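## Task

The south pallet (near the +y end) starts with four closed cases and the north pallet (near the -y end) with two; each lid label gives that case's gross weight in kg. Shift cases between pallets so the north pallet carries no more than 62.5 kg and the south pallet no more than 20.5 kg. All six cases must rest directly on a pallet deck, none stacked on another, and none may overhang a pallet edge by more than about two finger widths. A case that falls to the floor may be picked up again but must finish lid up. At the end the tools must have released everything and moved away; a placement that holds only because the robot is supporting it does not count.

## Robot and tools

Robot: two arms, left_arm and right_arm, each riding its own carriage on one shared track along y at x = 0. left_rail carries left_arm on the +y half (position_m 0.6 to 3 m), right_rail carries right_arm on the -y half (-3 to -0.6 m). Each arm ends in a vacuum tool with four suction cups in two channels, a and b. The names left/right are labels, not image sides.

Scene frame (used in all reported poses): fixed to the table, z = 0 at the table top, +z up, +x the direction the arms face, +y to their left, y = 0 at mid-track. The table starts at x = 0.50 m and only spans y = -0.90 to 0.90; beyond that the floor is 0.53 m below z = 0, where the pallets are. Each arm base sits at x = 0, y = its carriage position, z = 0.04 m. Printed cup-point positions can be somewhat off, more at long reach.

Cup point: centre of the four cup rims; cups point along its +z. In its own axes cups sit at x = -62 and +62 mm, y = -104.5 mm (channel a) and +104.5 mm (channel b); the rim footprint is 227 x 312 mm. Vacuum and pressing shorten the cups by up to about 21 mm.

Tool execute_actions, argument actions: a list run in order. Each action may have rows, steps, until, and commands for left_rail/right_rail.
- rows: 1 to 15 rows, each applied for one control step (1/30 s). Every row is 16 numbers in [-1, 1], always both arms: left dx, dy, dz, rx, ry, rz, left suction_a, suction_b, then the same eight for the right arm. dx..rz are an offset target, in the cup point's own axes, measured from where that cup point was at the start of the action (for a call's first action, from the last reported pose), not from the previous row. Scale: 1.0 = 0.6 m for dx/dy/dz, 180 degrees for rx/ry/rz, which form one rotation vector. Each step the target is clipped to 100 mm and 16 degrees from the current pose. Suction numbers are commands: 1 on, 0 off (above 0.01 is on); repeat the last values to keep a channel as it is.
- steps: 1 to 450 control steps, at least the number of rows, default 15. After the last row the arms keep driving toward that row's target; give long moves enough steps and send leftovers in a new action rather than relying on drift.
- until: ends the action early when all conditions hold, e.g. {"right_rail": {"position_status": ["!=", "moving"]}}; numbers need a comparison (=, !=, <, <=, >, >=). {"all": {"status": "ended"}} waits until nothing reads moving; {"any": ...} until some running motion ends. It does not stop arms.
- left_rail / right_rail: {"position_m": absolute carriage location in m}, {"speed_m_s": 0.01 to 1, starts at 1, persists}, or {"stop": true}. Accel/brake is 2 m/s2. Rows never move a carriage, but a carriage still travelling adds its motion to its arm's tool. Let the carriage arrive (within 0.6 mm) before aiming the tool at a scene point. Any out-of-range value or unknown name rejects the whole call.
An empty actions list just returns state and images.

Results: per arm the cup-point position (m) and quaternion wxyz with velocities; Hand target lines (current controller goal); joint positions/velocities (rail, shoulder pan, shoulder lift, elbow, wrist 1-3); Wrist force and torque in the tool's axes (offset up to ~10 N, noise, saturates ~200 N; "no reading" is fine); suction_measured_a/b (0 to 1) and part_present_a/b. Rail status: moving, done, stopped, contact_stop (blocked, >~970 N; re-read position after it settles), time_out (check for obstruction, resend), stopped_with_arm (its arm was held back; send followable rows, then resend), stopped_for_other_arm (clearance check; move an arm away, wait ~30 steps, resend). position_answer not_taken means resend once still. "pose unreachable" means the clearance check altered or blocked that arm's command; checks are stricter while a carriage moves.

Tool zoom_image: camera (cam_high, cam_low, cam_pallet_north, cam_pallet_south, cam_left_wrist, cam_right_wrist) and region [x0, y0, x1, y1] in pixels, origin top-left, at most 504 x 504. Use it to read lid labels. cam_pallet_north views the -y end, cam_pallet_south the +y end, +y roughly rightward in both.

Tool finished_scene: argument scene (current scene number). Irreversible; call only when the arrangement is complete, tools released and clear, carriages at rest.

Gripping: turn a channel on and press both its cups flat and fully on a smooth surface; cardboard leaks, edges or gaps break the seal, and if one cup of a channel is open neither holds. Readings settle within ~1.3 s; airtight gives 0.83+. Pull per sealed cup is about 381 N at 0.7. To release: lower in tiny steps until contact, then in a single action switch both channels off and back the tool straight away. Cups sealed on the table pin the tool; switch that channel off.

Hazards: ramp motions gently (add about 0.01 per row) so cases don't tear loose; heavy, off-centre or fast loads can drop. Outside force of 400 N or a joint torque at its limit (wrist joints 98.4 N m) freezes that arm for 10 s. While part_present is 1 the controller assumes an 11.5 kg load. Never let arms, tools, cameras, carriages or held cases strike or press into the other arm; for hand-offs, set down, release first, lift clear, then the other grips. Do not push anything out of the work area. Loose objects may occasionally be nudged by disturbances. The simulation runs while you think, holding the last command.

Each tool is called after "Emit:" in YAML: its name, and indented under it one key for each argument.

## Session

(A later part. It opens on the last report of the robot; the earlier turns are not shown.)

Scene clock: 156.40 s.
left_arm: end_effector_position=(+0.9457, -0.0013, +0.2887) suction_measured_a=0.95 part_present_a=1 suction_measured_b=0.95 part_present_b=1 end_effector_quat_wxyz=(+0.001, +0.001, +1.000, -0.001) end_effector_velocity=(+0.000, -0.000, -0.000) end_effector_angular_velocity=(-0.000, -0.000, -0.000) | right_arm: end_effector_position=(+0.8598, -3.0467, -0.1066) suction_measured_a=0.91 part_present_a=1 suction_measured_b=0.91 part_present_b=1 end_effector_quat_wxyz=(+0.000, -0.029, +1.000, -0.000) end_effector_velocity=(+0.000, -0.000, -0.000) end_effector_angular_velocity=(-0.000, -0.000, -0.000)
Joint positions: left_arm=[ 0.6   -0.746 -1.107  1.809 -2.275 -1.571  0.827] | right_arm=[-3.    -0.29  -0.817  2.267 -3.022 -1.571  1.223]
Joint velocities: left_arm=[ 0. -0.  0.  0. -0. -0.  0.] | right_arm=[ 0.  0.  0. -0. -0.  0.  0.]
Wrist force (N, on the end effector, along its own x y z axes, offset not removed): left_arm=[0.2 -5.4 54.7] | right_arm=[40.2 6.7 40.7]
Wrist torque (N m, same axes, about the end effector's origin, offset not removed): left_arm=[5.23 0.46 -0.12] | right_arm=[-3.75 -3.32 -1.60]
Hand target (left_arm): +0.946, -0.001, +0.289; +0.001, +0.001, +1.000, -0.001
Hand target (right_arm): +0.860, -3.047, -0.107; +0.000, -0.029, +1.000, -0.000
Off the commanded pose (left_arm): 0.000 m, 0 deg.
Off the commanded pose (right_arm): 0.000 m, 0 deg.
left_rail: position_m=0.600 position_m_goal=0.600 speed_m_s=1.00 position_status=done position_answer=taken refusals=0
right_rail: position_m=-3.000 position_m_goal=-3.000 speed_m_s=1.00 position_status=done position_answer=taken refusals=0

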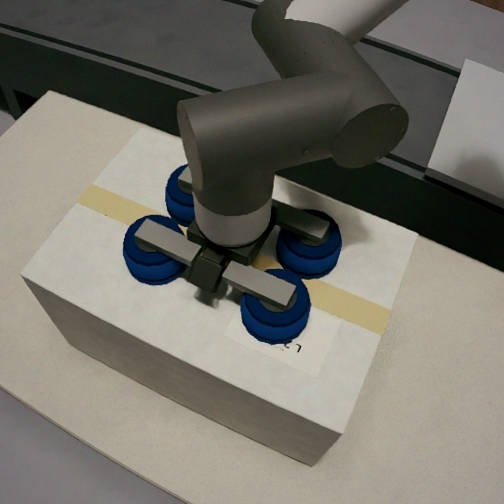

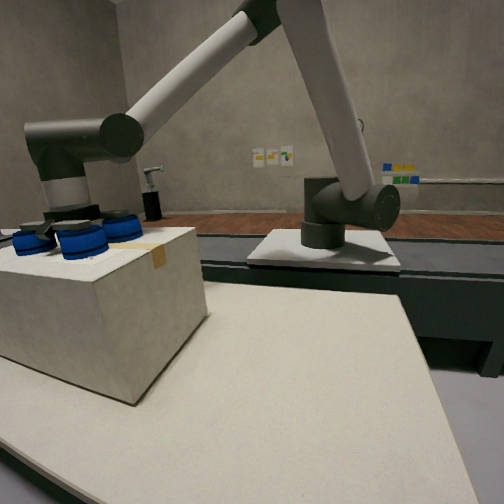

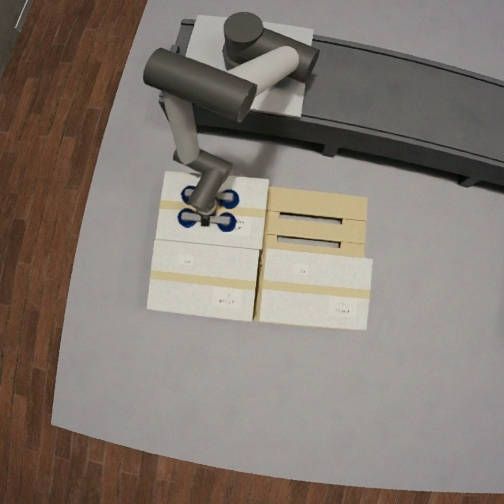

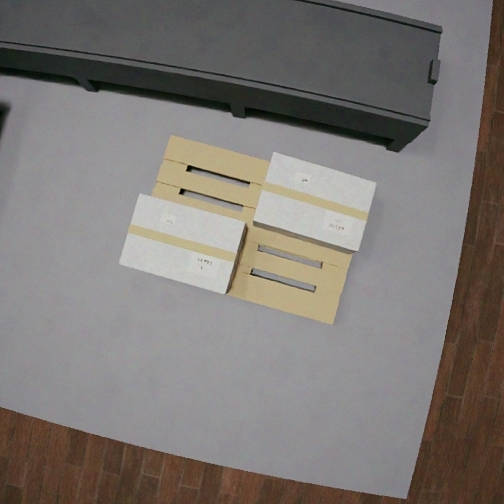

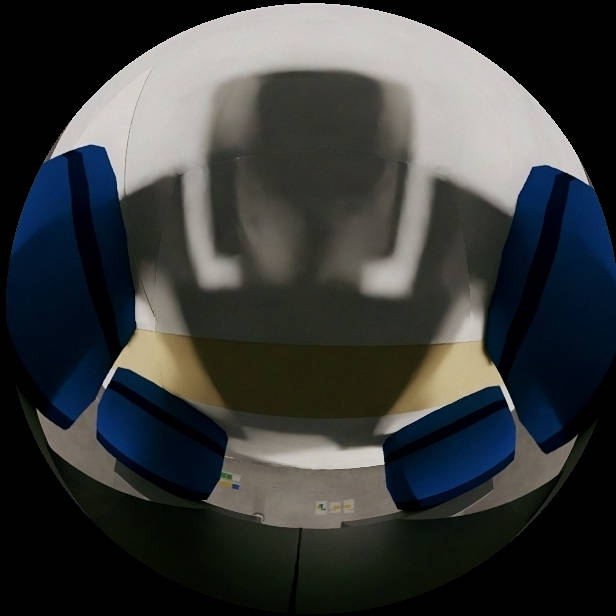

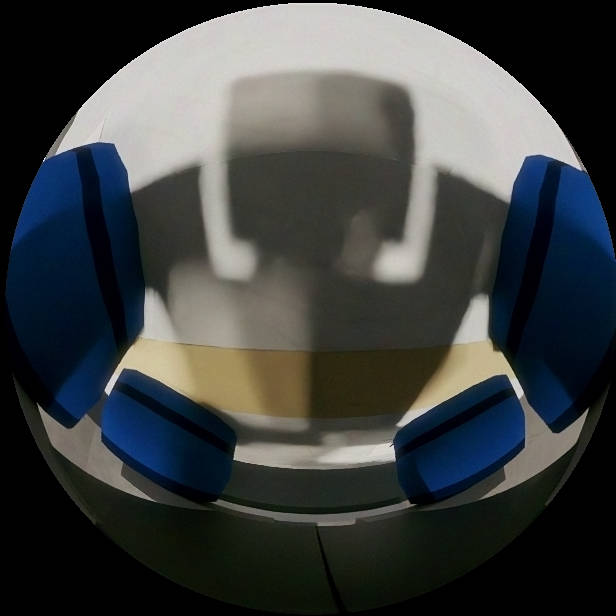

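Emit:
execute_actions:
  actions:
    - {"rows":[[0,0,0.004,0,0,0,1,1,0.008,-0.01,0,0,0,0,1,1],[0,0,0.004,0,0,0,1,1,0.012,-0.02,0.01,0,0,0,1,1],[0,0,0.004,0,0,0,1,1,0.012,-0.035,0.02,0,0,0,1,1],[0,0,0.004,0,0,0,1,1,0.012,-0.04,0.03,0,0,0,1,1],[0,0,0.004,0,0,0,1,1,0.012,-0.04,0.045,0,0,0,1,1],[0,0,0.004,0,0,0,1,1,0.012,-0.04,0.06,0,0,0,1,1],[0,0,0.004,0,0,0,1,1,0.012,-0.04,0.071,0,0,0,1,1]],"steps":25}
    - {"rows":[[0,0,0,0,0,0,0,0,0,0,0,0,0,0,0,0],[0,0,0,0,0,0,0,0,0,0,0,0,0,0,0,0],[0,0,-0.003,0,0,0,0,0,0,0,-0.003,0,0,0,0,0],[0,0,-0.006,0,0,0,0,0,0,0,-0.006,0,0,0,0,0],[0,0,-0.01,0,0,0,0,0,0,0,-0.01,0,0,0,0,0],[0,0,-0.015,0,0,0,0,0,0,0,-0.015,0,0,0,0,0],[0,0,-0.02,0,0,0,0,0,0,0,-0.02,0,0,0,0,0],[0,0,-0.025,0,0,0,0,0,0,0,-0.025,0,0,0,0,0],[0,0,-0.03,0,0,0,0,0,0,0,-0.03,0,0,0,0,0],[0,0,-0.04,0,0,0,0,0,0,0,-0.04,0,0,0,0,0],[0,0,-0.05,0,0,0,0,0,0,0,-0.05,0,0,0,0,0],[0,0,-0.08,0,0,0,0,0,0,0,-0.08,0,0,0,0,0],[0,0,-0.25,0,0,0,0,0,0,0,-0.9,0,0,0.0185,0,0]],"steps":60}
    - {"left_rail":{"position_m":2.2},"right_rail":{"position_m":-0.6},"steps":150,"until":{"all":{"status":"ended"}}}

Scene clock: 176.93 s.
left_arm: end_effector_position=(+0.9456, +1.5992, +0.4364) suction_measured_a=0.01 part_present_a=0 suction_measured_b=0.01 part_present_b=0 end_effector_quat_wxyz=(+0.001, +0.001, +1.000, -0.001) end_effector_velocity=(+0.000, -0.000, +0.000) end_effector_angular_velocity=(-0.000, -0.000, -0.000) | right_arm: end_effector_position=(+0.8537, -0.6708, +0.3909) suction_measured_a=0.00 part_present_a=0 suction_measured_b=0.00 part_present_b=0 end_effector_quat_wxyz=(+0.000, +0.000, +1.000, -0.000) end_effector_velocity=(-0.000, -0.000, +0.000) end_effector_angular_velocity=(-0.000, -0.000, -0.000)
Joint positions: left_arm=[ 2.2   -0.746 -1.206  1.719 -2.086 -1.571  0.827] | right_arm=[-0.6   -0.32  -1.452  2.123 -2.243 -1.571  1.252]
Joint velocities: left_arm=[ 0. -0.  0. -0.  0.  0. -0.] | right_arm=[ 0. -0. -0. -0.  0. -0.  0.]
Wrist force (N, on the end effector, along its own x y z axes, offset not removed): left_arm=[-3.5 4.6 3.4] | right_arm=[-2.0 7.2 0.6]
Wrist torque (N m, same axes, about the end effector's origin, offset not removed): left_arm=[0.66 0.46 -0.26] | right_arm=[1.43 -0.01 -0.39]
Hand target (left_arm): +0.946, +1.599, +0.436; +0.001, +0.001, +1.000, -0.001
Hand target (right_arm): +0.854, -0.671, +0.391; +0.000, +0.000, +1.000, -0.000
Off the commanded pose (left_arm): 0.000 m, 0 deg.
Off the commanded pose (right_arm): 0.000 m, 0 deg.
left_rail: position_m=2.200 position_m_goal=2.200 speed_m_s=1.00 position_status=done position_answer=taken refusals=0
right_rail: position_m=-0.600 position_m_goal=-0.600 speed_m_s=1.00 position_status=done position_answer=taken refusals=0

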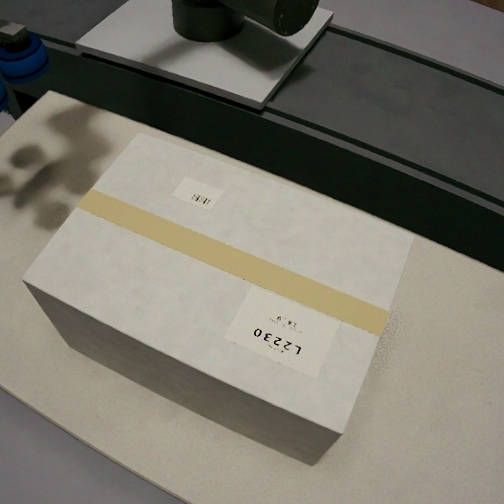

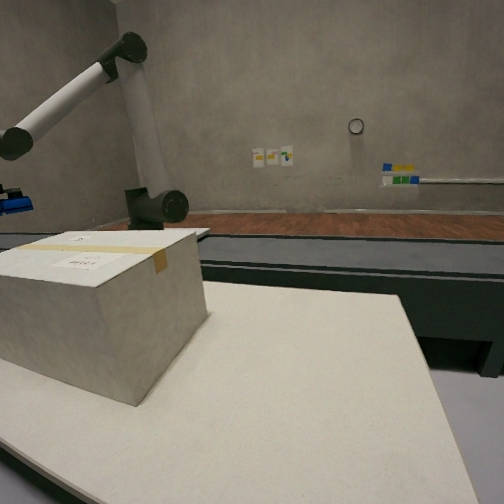

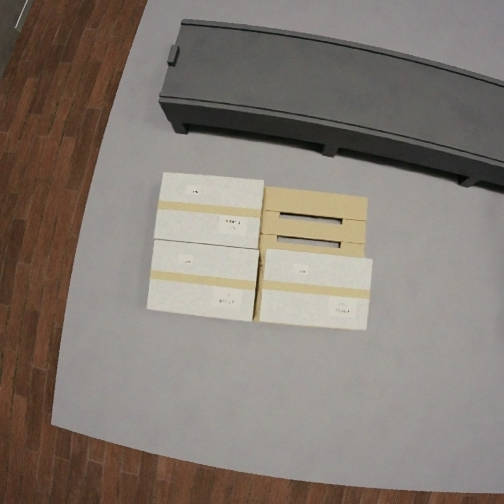

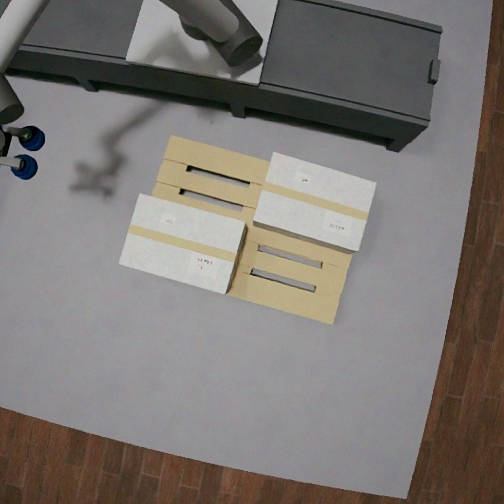

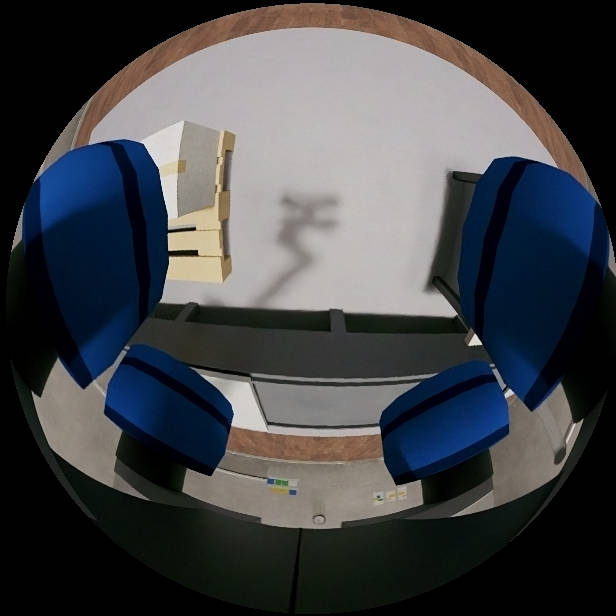

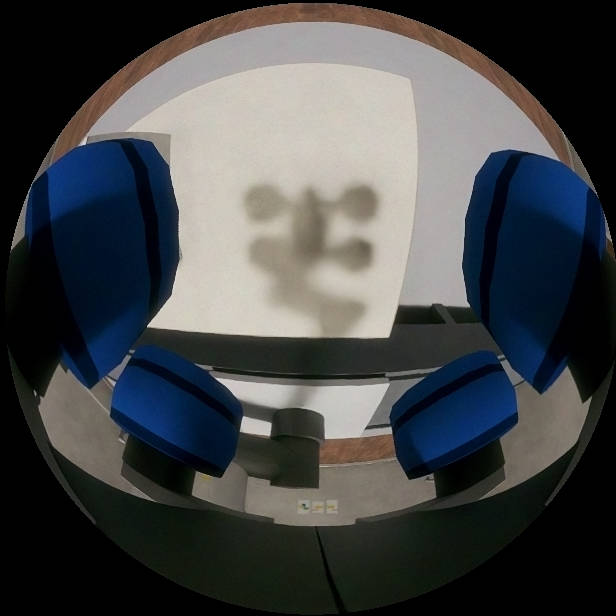

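Emit:
execute_actions:
  actions:
    - {"rows":[[0,0,0,0,0,0,0,0,-0.155,1,0.05,0,0,0,0,0]],"steps":50}
    - {"rows":[[0,0,0,0,0,0,0,0,0,0.1,0.04,0,0,0,0,0],[0,0,0,0,0,0,0,0,0,0.1,0.08,0,0,0,0,0],[0,0,0,0,0,0,0,0,0,0.1,0.117,0,0,0,1,1]],"steps":50}
    - {"rows":[[0,0,0,0,0,0,0,0,0,0,-0.01,0,0,0,1,1],[0,0,0,0,0,0,0,0,0,0,-0.03,0,0,0,1,1],[0,0,0,0,0,0,0,0,0,0,-0.06,0,0,0,1,1],[0,0,0,0,0,0,0,0,0,0,-0.1,0,0,0,1,1],[0,0,0,0,0,0,0,0,0,0,-0.15,0,0,0,1,1]],"steps":20}

Emit:
zoom_image:
  camera: "cam_pallet_south"
  region: [110,140,390,310]

Scene clock: 196.37 s.
left_arm: end_effector_position=(+0.9456, +1.5991, +0.4364) suction_measured_a=0.01 part_present_a=0 suction_measured_b=0.01 part_present_b=0 end_effector_quat_wxyz=(+0.001, +0.001, +1.000, -0.001) end_effector_velocity=(+0.000, -0.000, -0.000) end_effector_angular_velocity=(+0.000, +0.000, +0.000) | right_arm: end_effector_position=(+0.9462, -0.0130, +0.3795) suction_measured_a=0.91 part_present_a=1 suction_measured_b=0.91 part_present_b=1 end_effector_quat_wxyz=(+0.001, +0.000, +1.000, +0.000) end_effector_velocity=(-0.000, -0.000, +0.012) end_effector_angular_velocity=(-0.001, +0.003, +0.001)
Joint positions: left_arm=[ 2.2   -0.746 -1.206  1.719 -2.086 -1.571  0.827] | right_arm=[-0.6    0.374 -1.178  1.768 -2.162 -1.571  1.945]
Joint velocities: left_arm=[ 0. -0.  0. -0. -0. -0. -0.] | right_arm=[ 0.    -0.    -0.007 -0.009  0.019 -0.    -0.001]
Wrist force (N, on the end effector, along its own x y z axes, offset not removed): left_arm=[-1.2 0.8 3.1] | right_arm=[-0.1 5.4 48.6]
Wrist torque (N m, same axes, about the end effector's origin, offset not removed): left_arm=[0.28 0.23 -0.36] | right_arm=[10.19 -0.12 -0.33]
Hand target (left_arm): +0.946, +1.599, +0.436; +0.001, +0.001, +1.000, -0.001
Hand target (right_arm): +0.946, -0.013, +0.381; +0.001, +0.000, +1.000, +0.000
Off the commanded pose (left_arm): 0.000 m, 0 deg.
Off the commanded pose (right_arm): 0.002 m, 0 deg.
left_rail: position_m=2.200 position_m_goal=2.200 speed_m_s=1.00 position_status=done position_answer=taken refusals=0
right_rail: position_m=-0.600 position_m_goal=-0.600 speed_m_s=1.00 position_status=done position_answer=taken refusals=0

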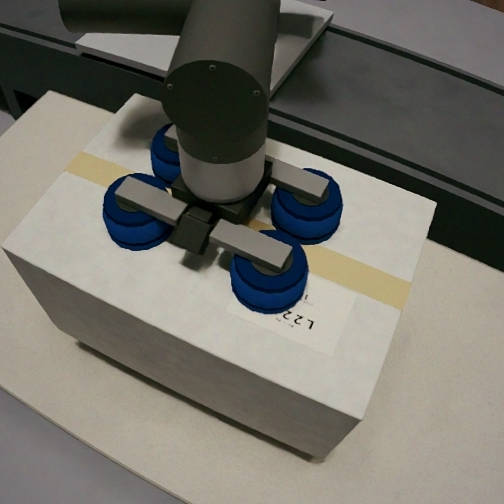

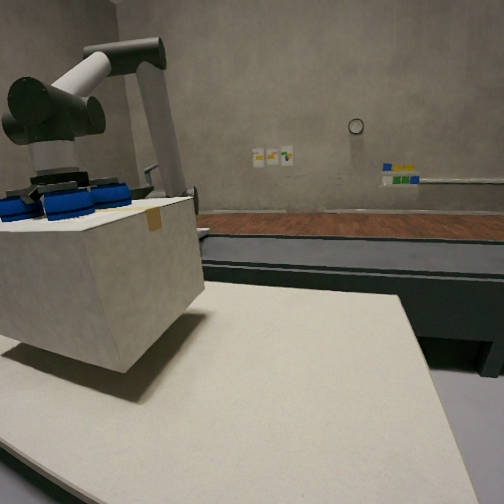

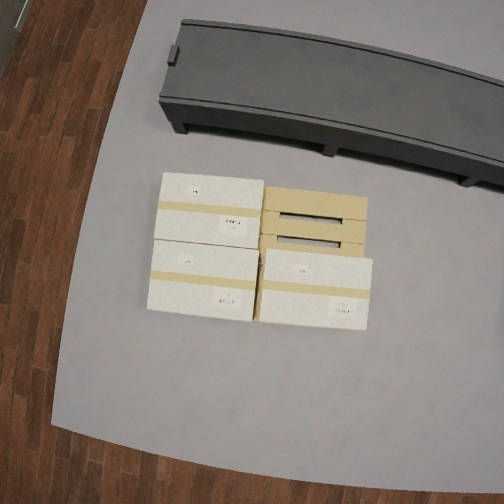

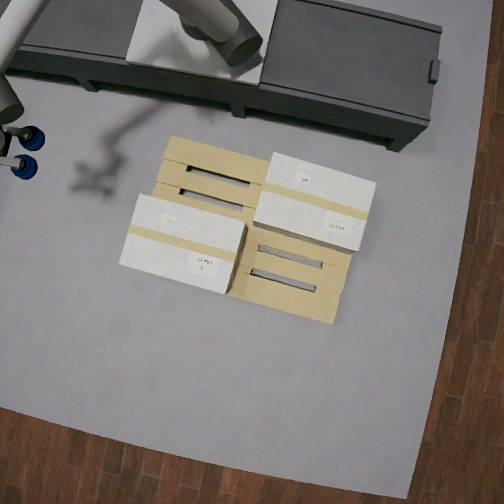

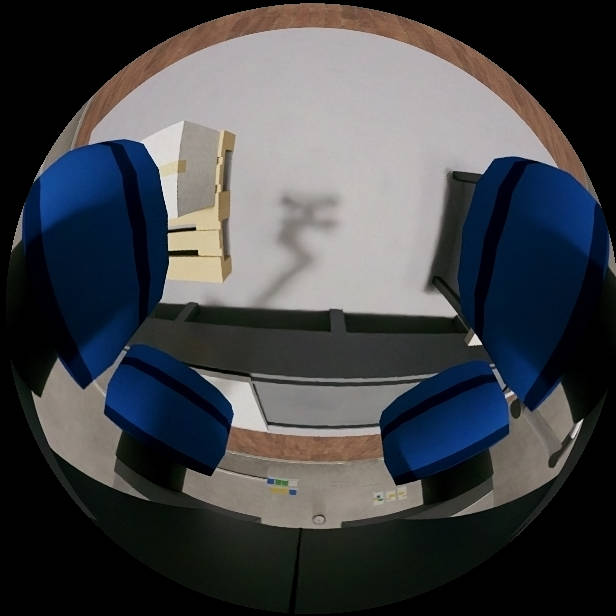

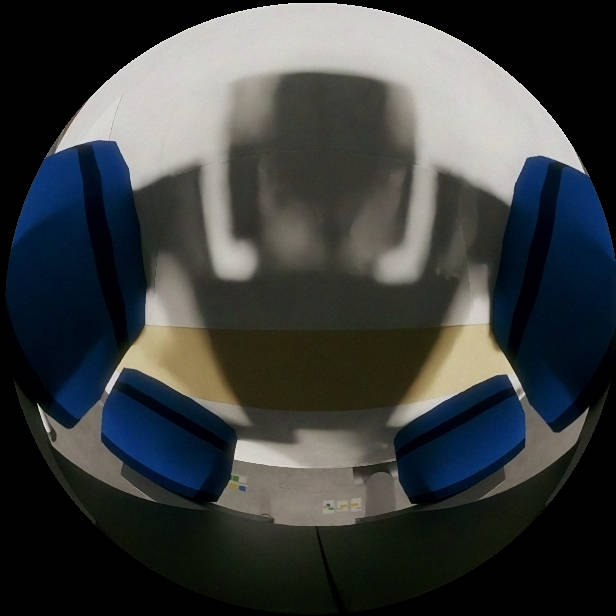

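Region (110, 140, 390, 310) of cam_pallet_south's 504x504 image, scaled by 1.800, with more detail than that image has; it fills the top 306 rows of this view, and the rest is white.

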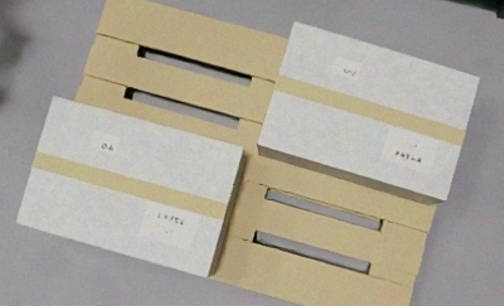

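Emit:
execute_actions:
  actions:
    - {"right_rail":{"position_m":-3},"steps":150,"until":{"all":{"status":"ended"}}}
    - {"rows":[[0,0,0,0,0,0,0,0,0.04,-0.04,0.03,0,0,-0.01,1,1],[0,0,0,0,0,0,0,0,0.1,-0.1,0.08,0,0,-0.0185,1,1],[0,0,0,0,0,0,0,0,0.21,-0.19,0.25,0,0,-0.0185,1,1]],"steps":30}

Scene clock: 206.80 s.
left_arm: end_effector_position=(+0.9456, +1.5991, +0.4364) suction_measured_a=0.01 part_present_a=0 suction_measured_b=0.01 part_present_b=0 end_effector_quat_wxyz=(+0.001, +0.001, +1.000, -0.001) end_effector_velocity=(-0.000, -0.000, +0.000) end_effector_angular_velocity=(+0.000, -0.000, -0.000) | right_arm: end_effector_position=(+0.8207, -2.5265, +0.2316) suction_measured_a=0.91 part_present_a=1 suction_measured_b=0.91 part_present_b=1 end_effector_quat_wxyz=(+0.000, -0.029, +1.000, +0.000) end_effector_velocity=(-0.003, -0.003, -0.005) end_effector_angular_velocity=(+0.001, -0.002, +0.001)
Joint positions: left_arm=[ 2.2   -0.746 -1.206  1.719 -2.086 -1.571  0.827] | right_arm=[-3.     0.309 -1.21   2.094 -2.455 -1.571  1.823]
Joint velocities: left_arm=[ 0. -0. -0.  0. -0.  0. -0.] | right_arm=[ 0.    -0.002  0.001  0.009 -0.012  0.    -0.003]
Wrist force (N, on the end effector, along its own x y z axes, offset not removed): left_arm=[-3.1 -1.3 2.3] | right_arm=[1.6 6.1 56.2]
Wrist torque (N m, same axes, about the end effector's origin, offset not removed): left_arm=[-0.19 0.30 -0.11] | right_arm=[10.39 -0.25 -0.39]
Hand target (left_arm): +0.946, +1.599, +0.436; +0.001, +0.001, +1.000, -0.001
Hand target (right_arm): +0.820, -2.527, +0.231; +0.001, -0.029, +1.000, +0.000
Off the commanded pose (left_arm): 0.000 m, 0 deg.
Off the commanded pose (right_arm): 0.001 m, 0 deg.
left_rail: position_m=2.200 position_m_goal=2.200 speed_m_s=1.00 position_status=done position_answer=taken refusals=0
right_rail: position_m=-3.000 position_m_goal=-3.000 speed_m_s=1.00 position_status=done position_answer=taken refusals=0

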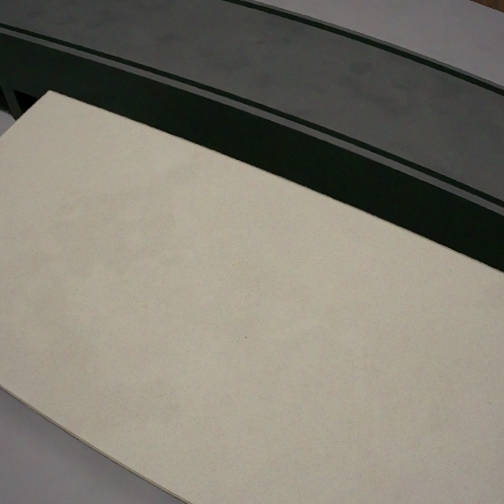

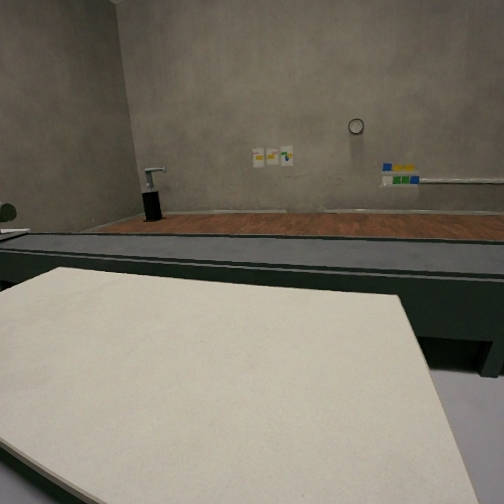

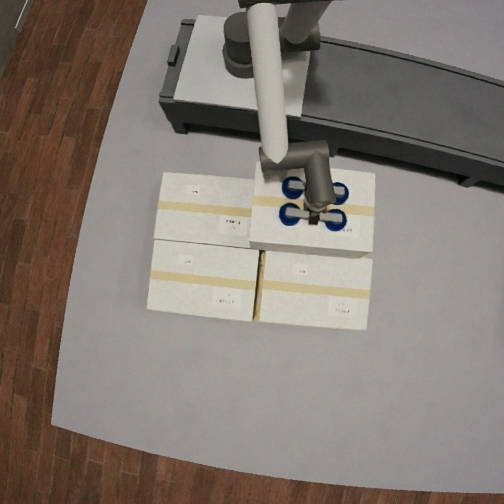

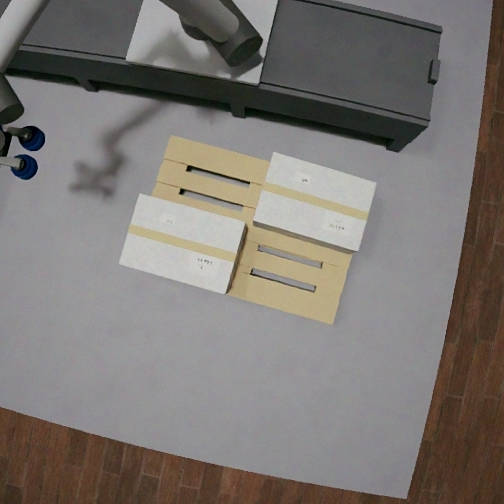

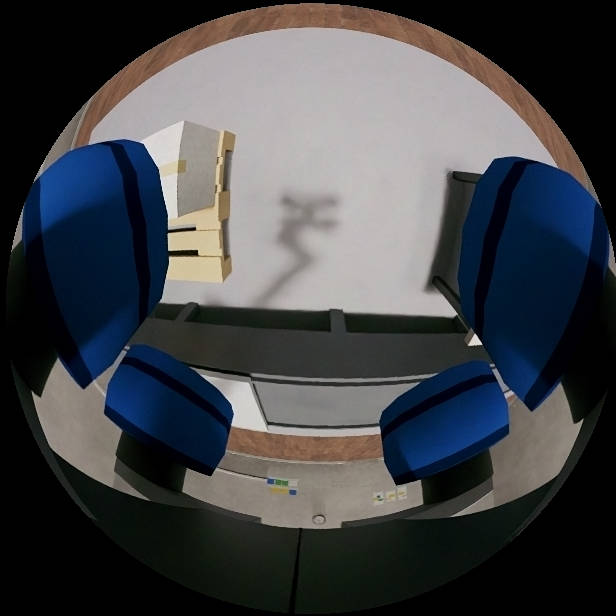

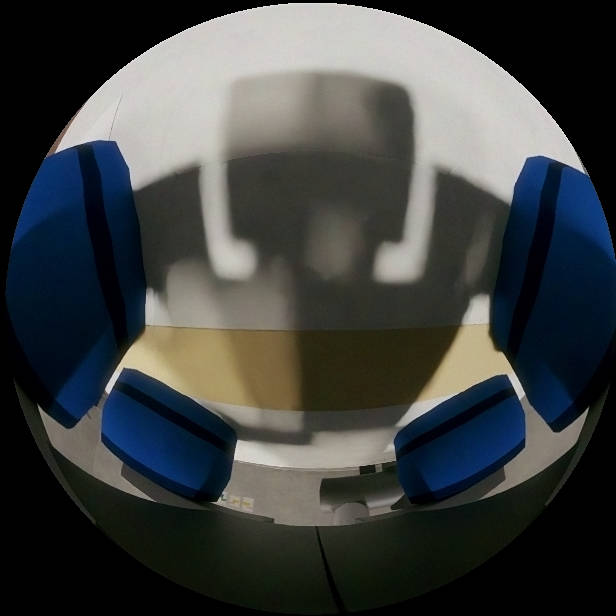

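Emit:
execute_actions:
  actions:
    - {"rows":[[0,0,0,0,0,0,0,0,0.02,0.06,0,0,0,0.006,1,1],[0,0,0,0,0,0,0,0,0.02,0.19,0,0,0,0.006,1,1]],"steps":18}
    - {"rows":[[0,0,0,0,0,0,0,0,0,0,0.04,0,0,0,1,1],[0,0,0,0,0,0,0,0,0,0,0.08,0,0,0,1,1],[0,0,0,0,0,0,0,0,0,0,0.12,0,0,0,1,1],[0,0,0,0,0,0,0,0,0,0,0.2,0,0,0,1,1],[0,0,0,0,0,0,0,0,0,0,0.5,0,0,0,1,1]],"steps":40}

Emit:
zoom_image:
  camera: "cam_pallet_north"
  region: [130,150,400,340]

Scene clock: 225.43 s.
left_arm: end_effector_position=(+0.9456, +1.5991, +0.4364) suction_measured_a=0.01 part_present_a=0 suction_measured_b=0.01 part_present_b=0 end_effector_quat_wxyz=(+0.001, +0.001, +1.000, -0.001) end_effector_velocity=(+0.000, -0.000, -0.000) end_effector_angular_velocity=(+0.000, +0.000, -0.000) | right_arm: end_effector_position=(+0.7980, -2.4174, +0.1816) suction_measured_a=0.91 part_present_a=1 suction_measured_b=0.91 part_present_b=1 end_effector_quat_wxyz=(-0.003, -0.020, +1.000, -0.001) end_effector_velocity=(+0.000, -0.000, -0.000) end_effector_angular_velocity=(-0.000, +0.000, +0.000)
Joint positions: left_arm=[ 2.2   -0.746 -1.206  1.719 -2.086 -1.571  0.827] | right_arm=[-3.     0.426 -1.124  2.051 -2.491 -1.571  1.957]
Joint velocities: left_arm=[ 0.  0.  0. -0.  0. -0.  0.] | right_arm=[ 0. -0.  0. -0. -0. -0. -0.]
Wrist force (N, on the end effector, along its own x y z axes, offset not removed): left_arm=[-4.5 -0.2 6.4] | right_arm=[-2.4 5.9 49.1]
Wrist torque (N m, same axes, about the end effector's origin, offset not removed): left_arm=[-0.04 0.70 -0.19] | right_arm=[10.01 -0.20 -0.30]
Hand target (left_arm): +0.946, +1.599, +0.436; +0.001, +0.001, +1.000, -0.001
Hand target (right_arm): +0.799, -2.417, +0.183; -0.002, -0.020, +1.000, -0.001
Off the commanded pose (left_arm): 0.000 m, 0 deg.
Off the commanded pose (right_arm): 0.250 m, 0 deg.
FORCE FAULT: contact force on the right arm reached its limit, and that arm stopped for 10 seconds. The contact can be on any part of that arm, not only on its tool. That arm's remaining commands of this call were not run. That arm holds still and accepts commands again. Move the arm away from the contact; if what it grips holds it there, let go first. Pushing or pulling that hard again can fault the arm again.
left_rail: position_m=2.200 position_m_goal=2.200 speed_m_s=1.00 position_status=done position_answer=taken refusals=0
right_rail: position_m=-3.000 position_m_goal=-3.000 speed_m_s=1.00 position_status=done position_answer=taken refusals=0

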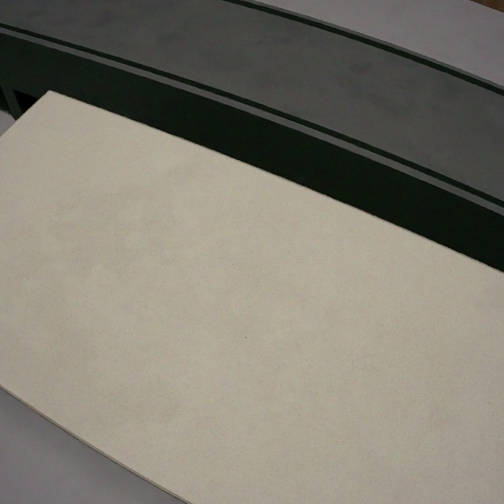

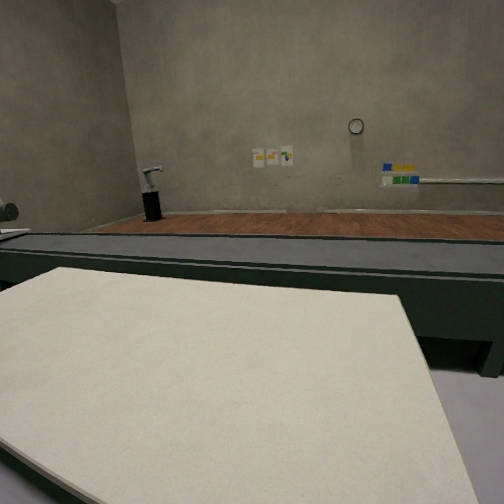

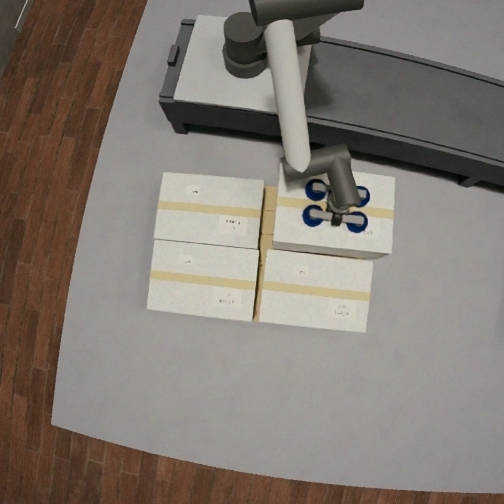

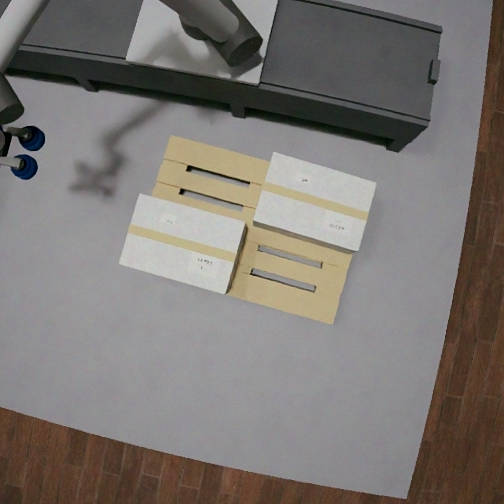

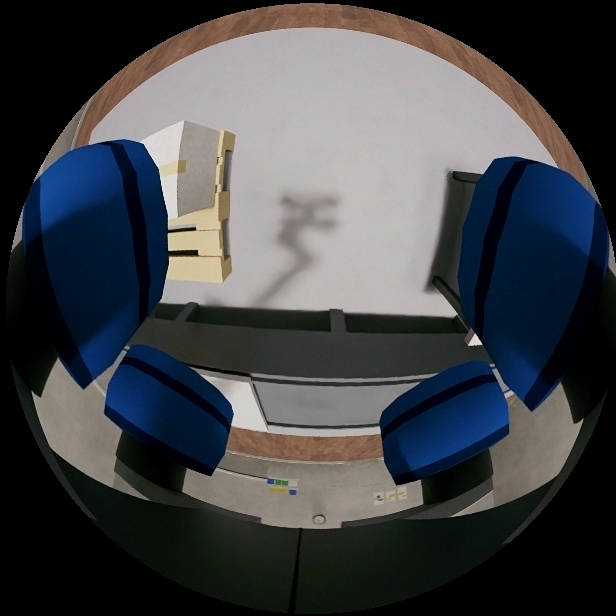

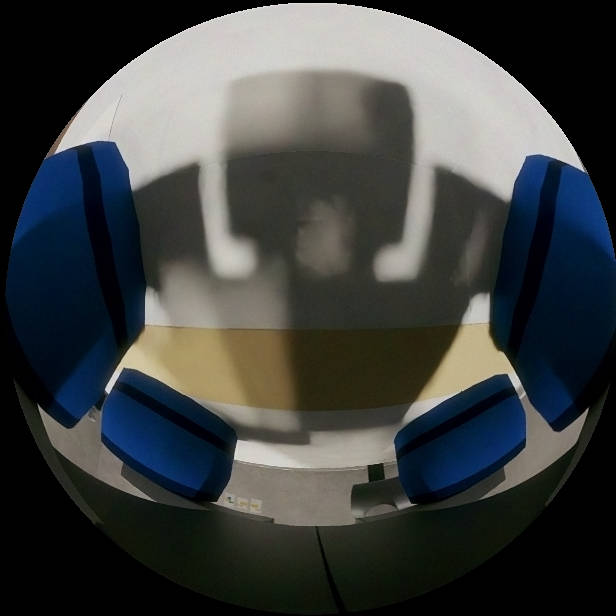

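Region (130, 150, 400, 340) of cam_pallet_north's 504x504 image, scaled by 1.867, with more detail than that image has; it fills the top 355 rows of this view, and the rest is white.

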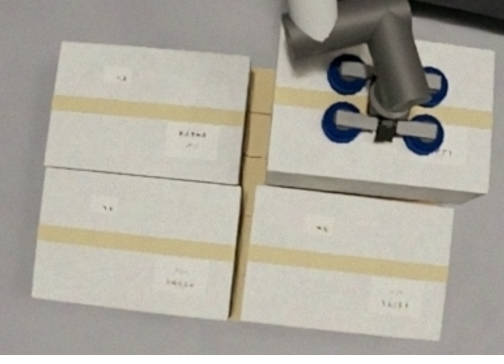

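Emit:
execute_actions:
  actions:
    - {"rows":[[0,0,0,0,0,0,0,0,0.03,0,-0.01,0,0,0,1,1],[0,0,0,0,0,0,0,0,0.075,-0.02,-0.01,0,0,0,1,1]],"steps":15}
    - {"rows":[[0,0,0,0,0,0,0,0,0,0,0.008,0,0,0,1,1],[0,0,0,0,0,0,0,0,0,0,0.016,0,0,0,1,1],[0,0,0,0,0,0,0,0,0,0,0.024,0,0,0,1,1],[0,0,0,0,0,0,0,0,0,0,0.032,0,0,0,1,1],[0,0,0,0,0,0,0,0,0,0,0.04,0,0,0,1,1],[0,0,0,0,0,0,0,0,0,0,0.06,0,0,0,1,1],[0,0,0,0,0,0,0,0,0,0,0.1,0,0,0,1,1],[0,0,0,0,0,0,0,0,0,0,0.43,0,0,0,1,1]],"steps":40}

Emit:
zoom_image:
  camera: "cam_pallet_north"
  region: [130,150,400,340]

Scene clock: 239.00 s.
left_arm: end_effector_position=(+0.9456, +1.5991, +0.4364) suction_measured_a=0.01 part_present_a=0 suction_measured_b=0.01 part_present_b=0 end_effector_quat_wxyz=(+0.001, +0.001, +1.000, -0.001) end_effector_velocity=(+0.000, -0.000, -0.000) end_effector_angular_velocity=(+0.000, +0.000, -0.000) | right_arm: end_effector_position=(+0.7536, -2.4314, -0.0698) suction_measured_a=0.91 part_present_a=1 suction_measured_b=0.91 part_present_b=1 end_effector_quat_wxyz=(-0.003, -0.020, +1.000, -0.001) end_effector_velocity=(+0.000, +0.001, -0.003) end_effector_angular_velocity=(+0.000, -0.000, +0.000)
Joint positions: left_arm=[ 2.2   -0.746 -1.206  1.719 -2.086 -1.571  0.827] | right_arm=[-3.     0.432 -0.847  2.148 -2.865 -1.571  1.963]
Joint velocities: left_arm=[ 0.  0.  0. -0.  0. -0.  0.] | right_arm=[ 0.     0.     0.004 -0.001 -0.003  0.     0.   ]
Wrist force (N, on the end effector, along its own x y z axes, offset not removed): left_arm=[-3.3 2.1 4.1] | right_arm=[1.0 8.0 52.0]
Wrist torque (N m, same axes, about the end effector's origin, offset not removed): left_arm=[0.42 0.49 -0.19] | right_arm=[10.26 -0.58 -0.21]
Hand target (left_arm): +0.946, +1.599, +0.436; +0.001, +0.001, +1.000, -0.001
Hand target (right_arm): +0.754, -2.431, -0.070; -0.003, -0.020, +1.000, -0.001
Off the commanded pose (left_arm): 0.000 m, 0 deg.
Off the commanded pose (right_arm): 0.000 m, 0 deg.
left_rail: position_m=2.200 position_m_goal=2.200 speed_m_s=1.00 position_status=done position_answer=taken refusals=0
right_rail: position_m=-3.000 position_m_goal=-3.000 speed_m_s=1.00 position_status=done position_answer=taken refusals=0

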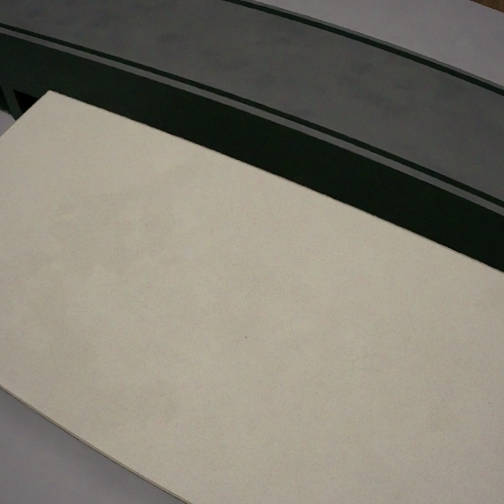

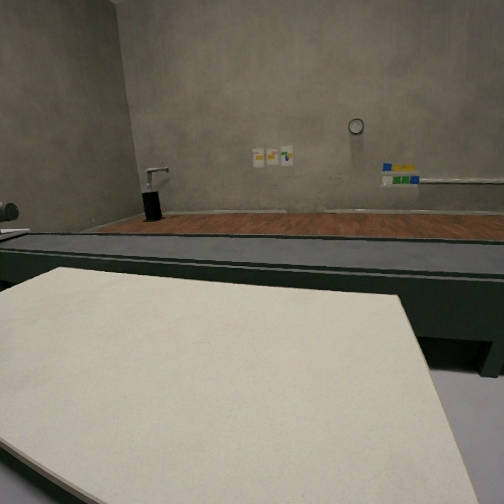

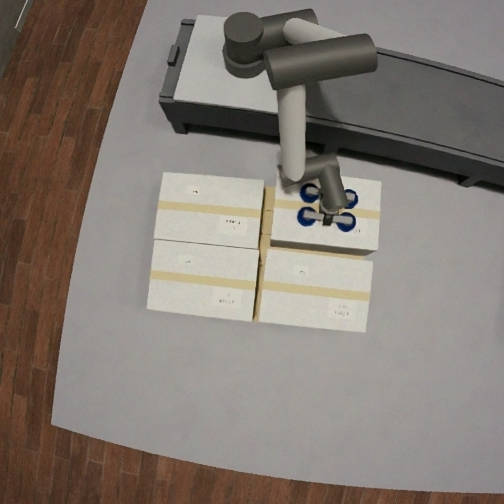

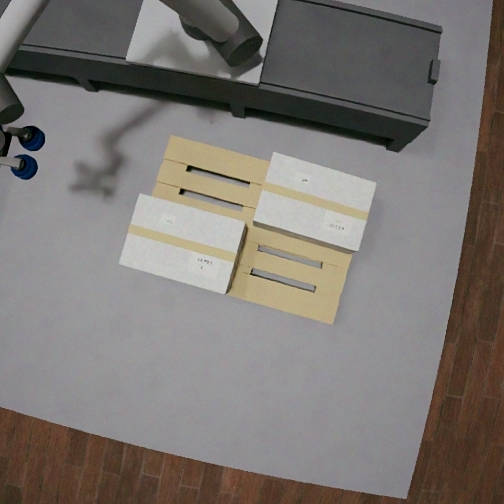

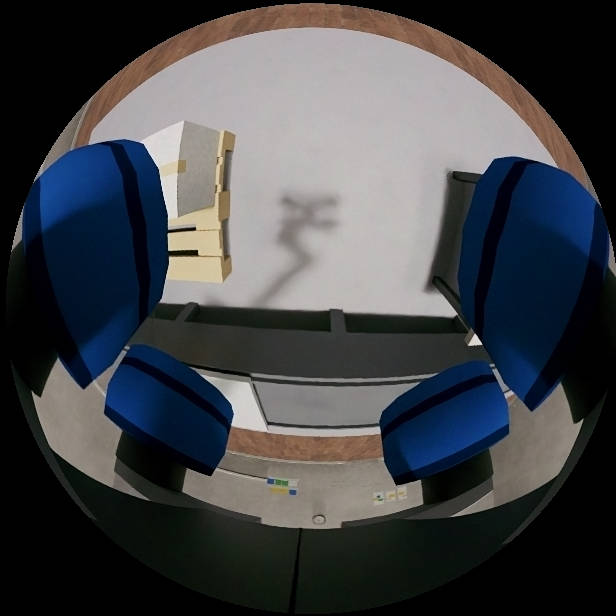

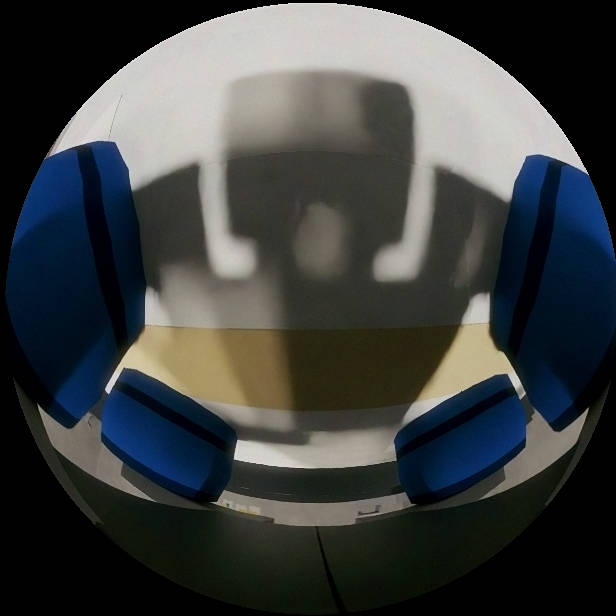

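Region (130, 150, 400, 340) of cam_pallet_north's 504x504 image, scaled by 1.867, with more detail than that image has; it fills the top 355 rows of this view, and the rest is white.

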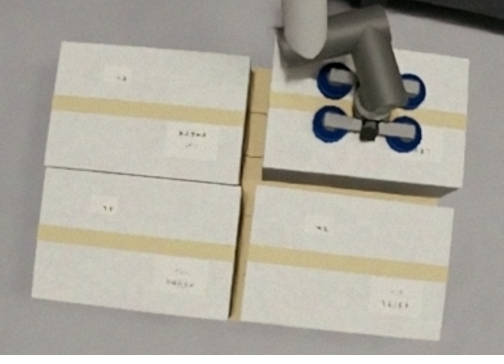

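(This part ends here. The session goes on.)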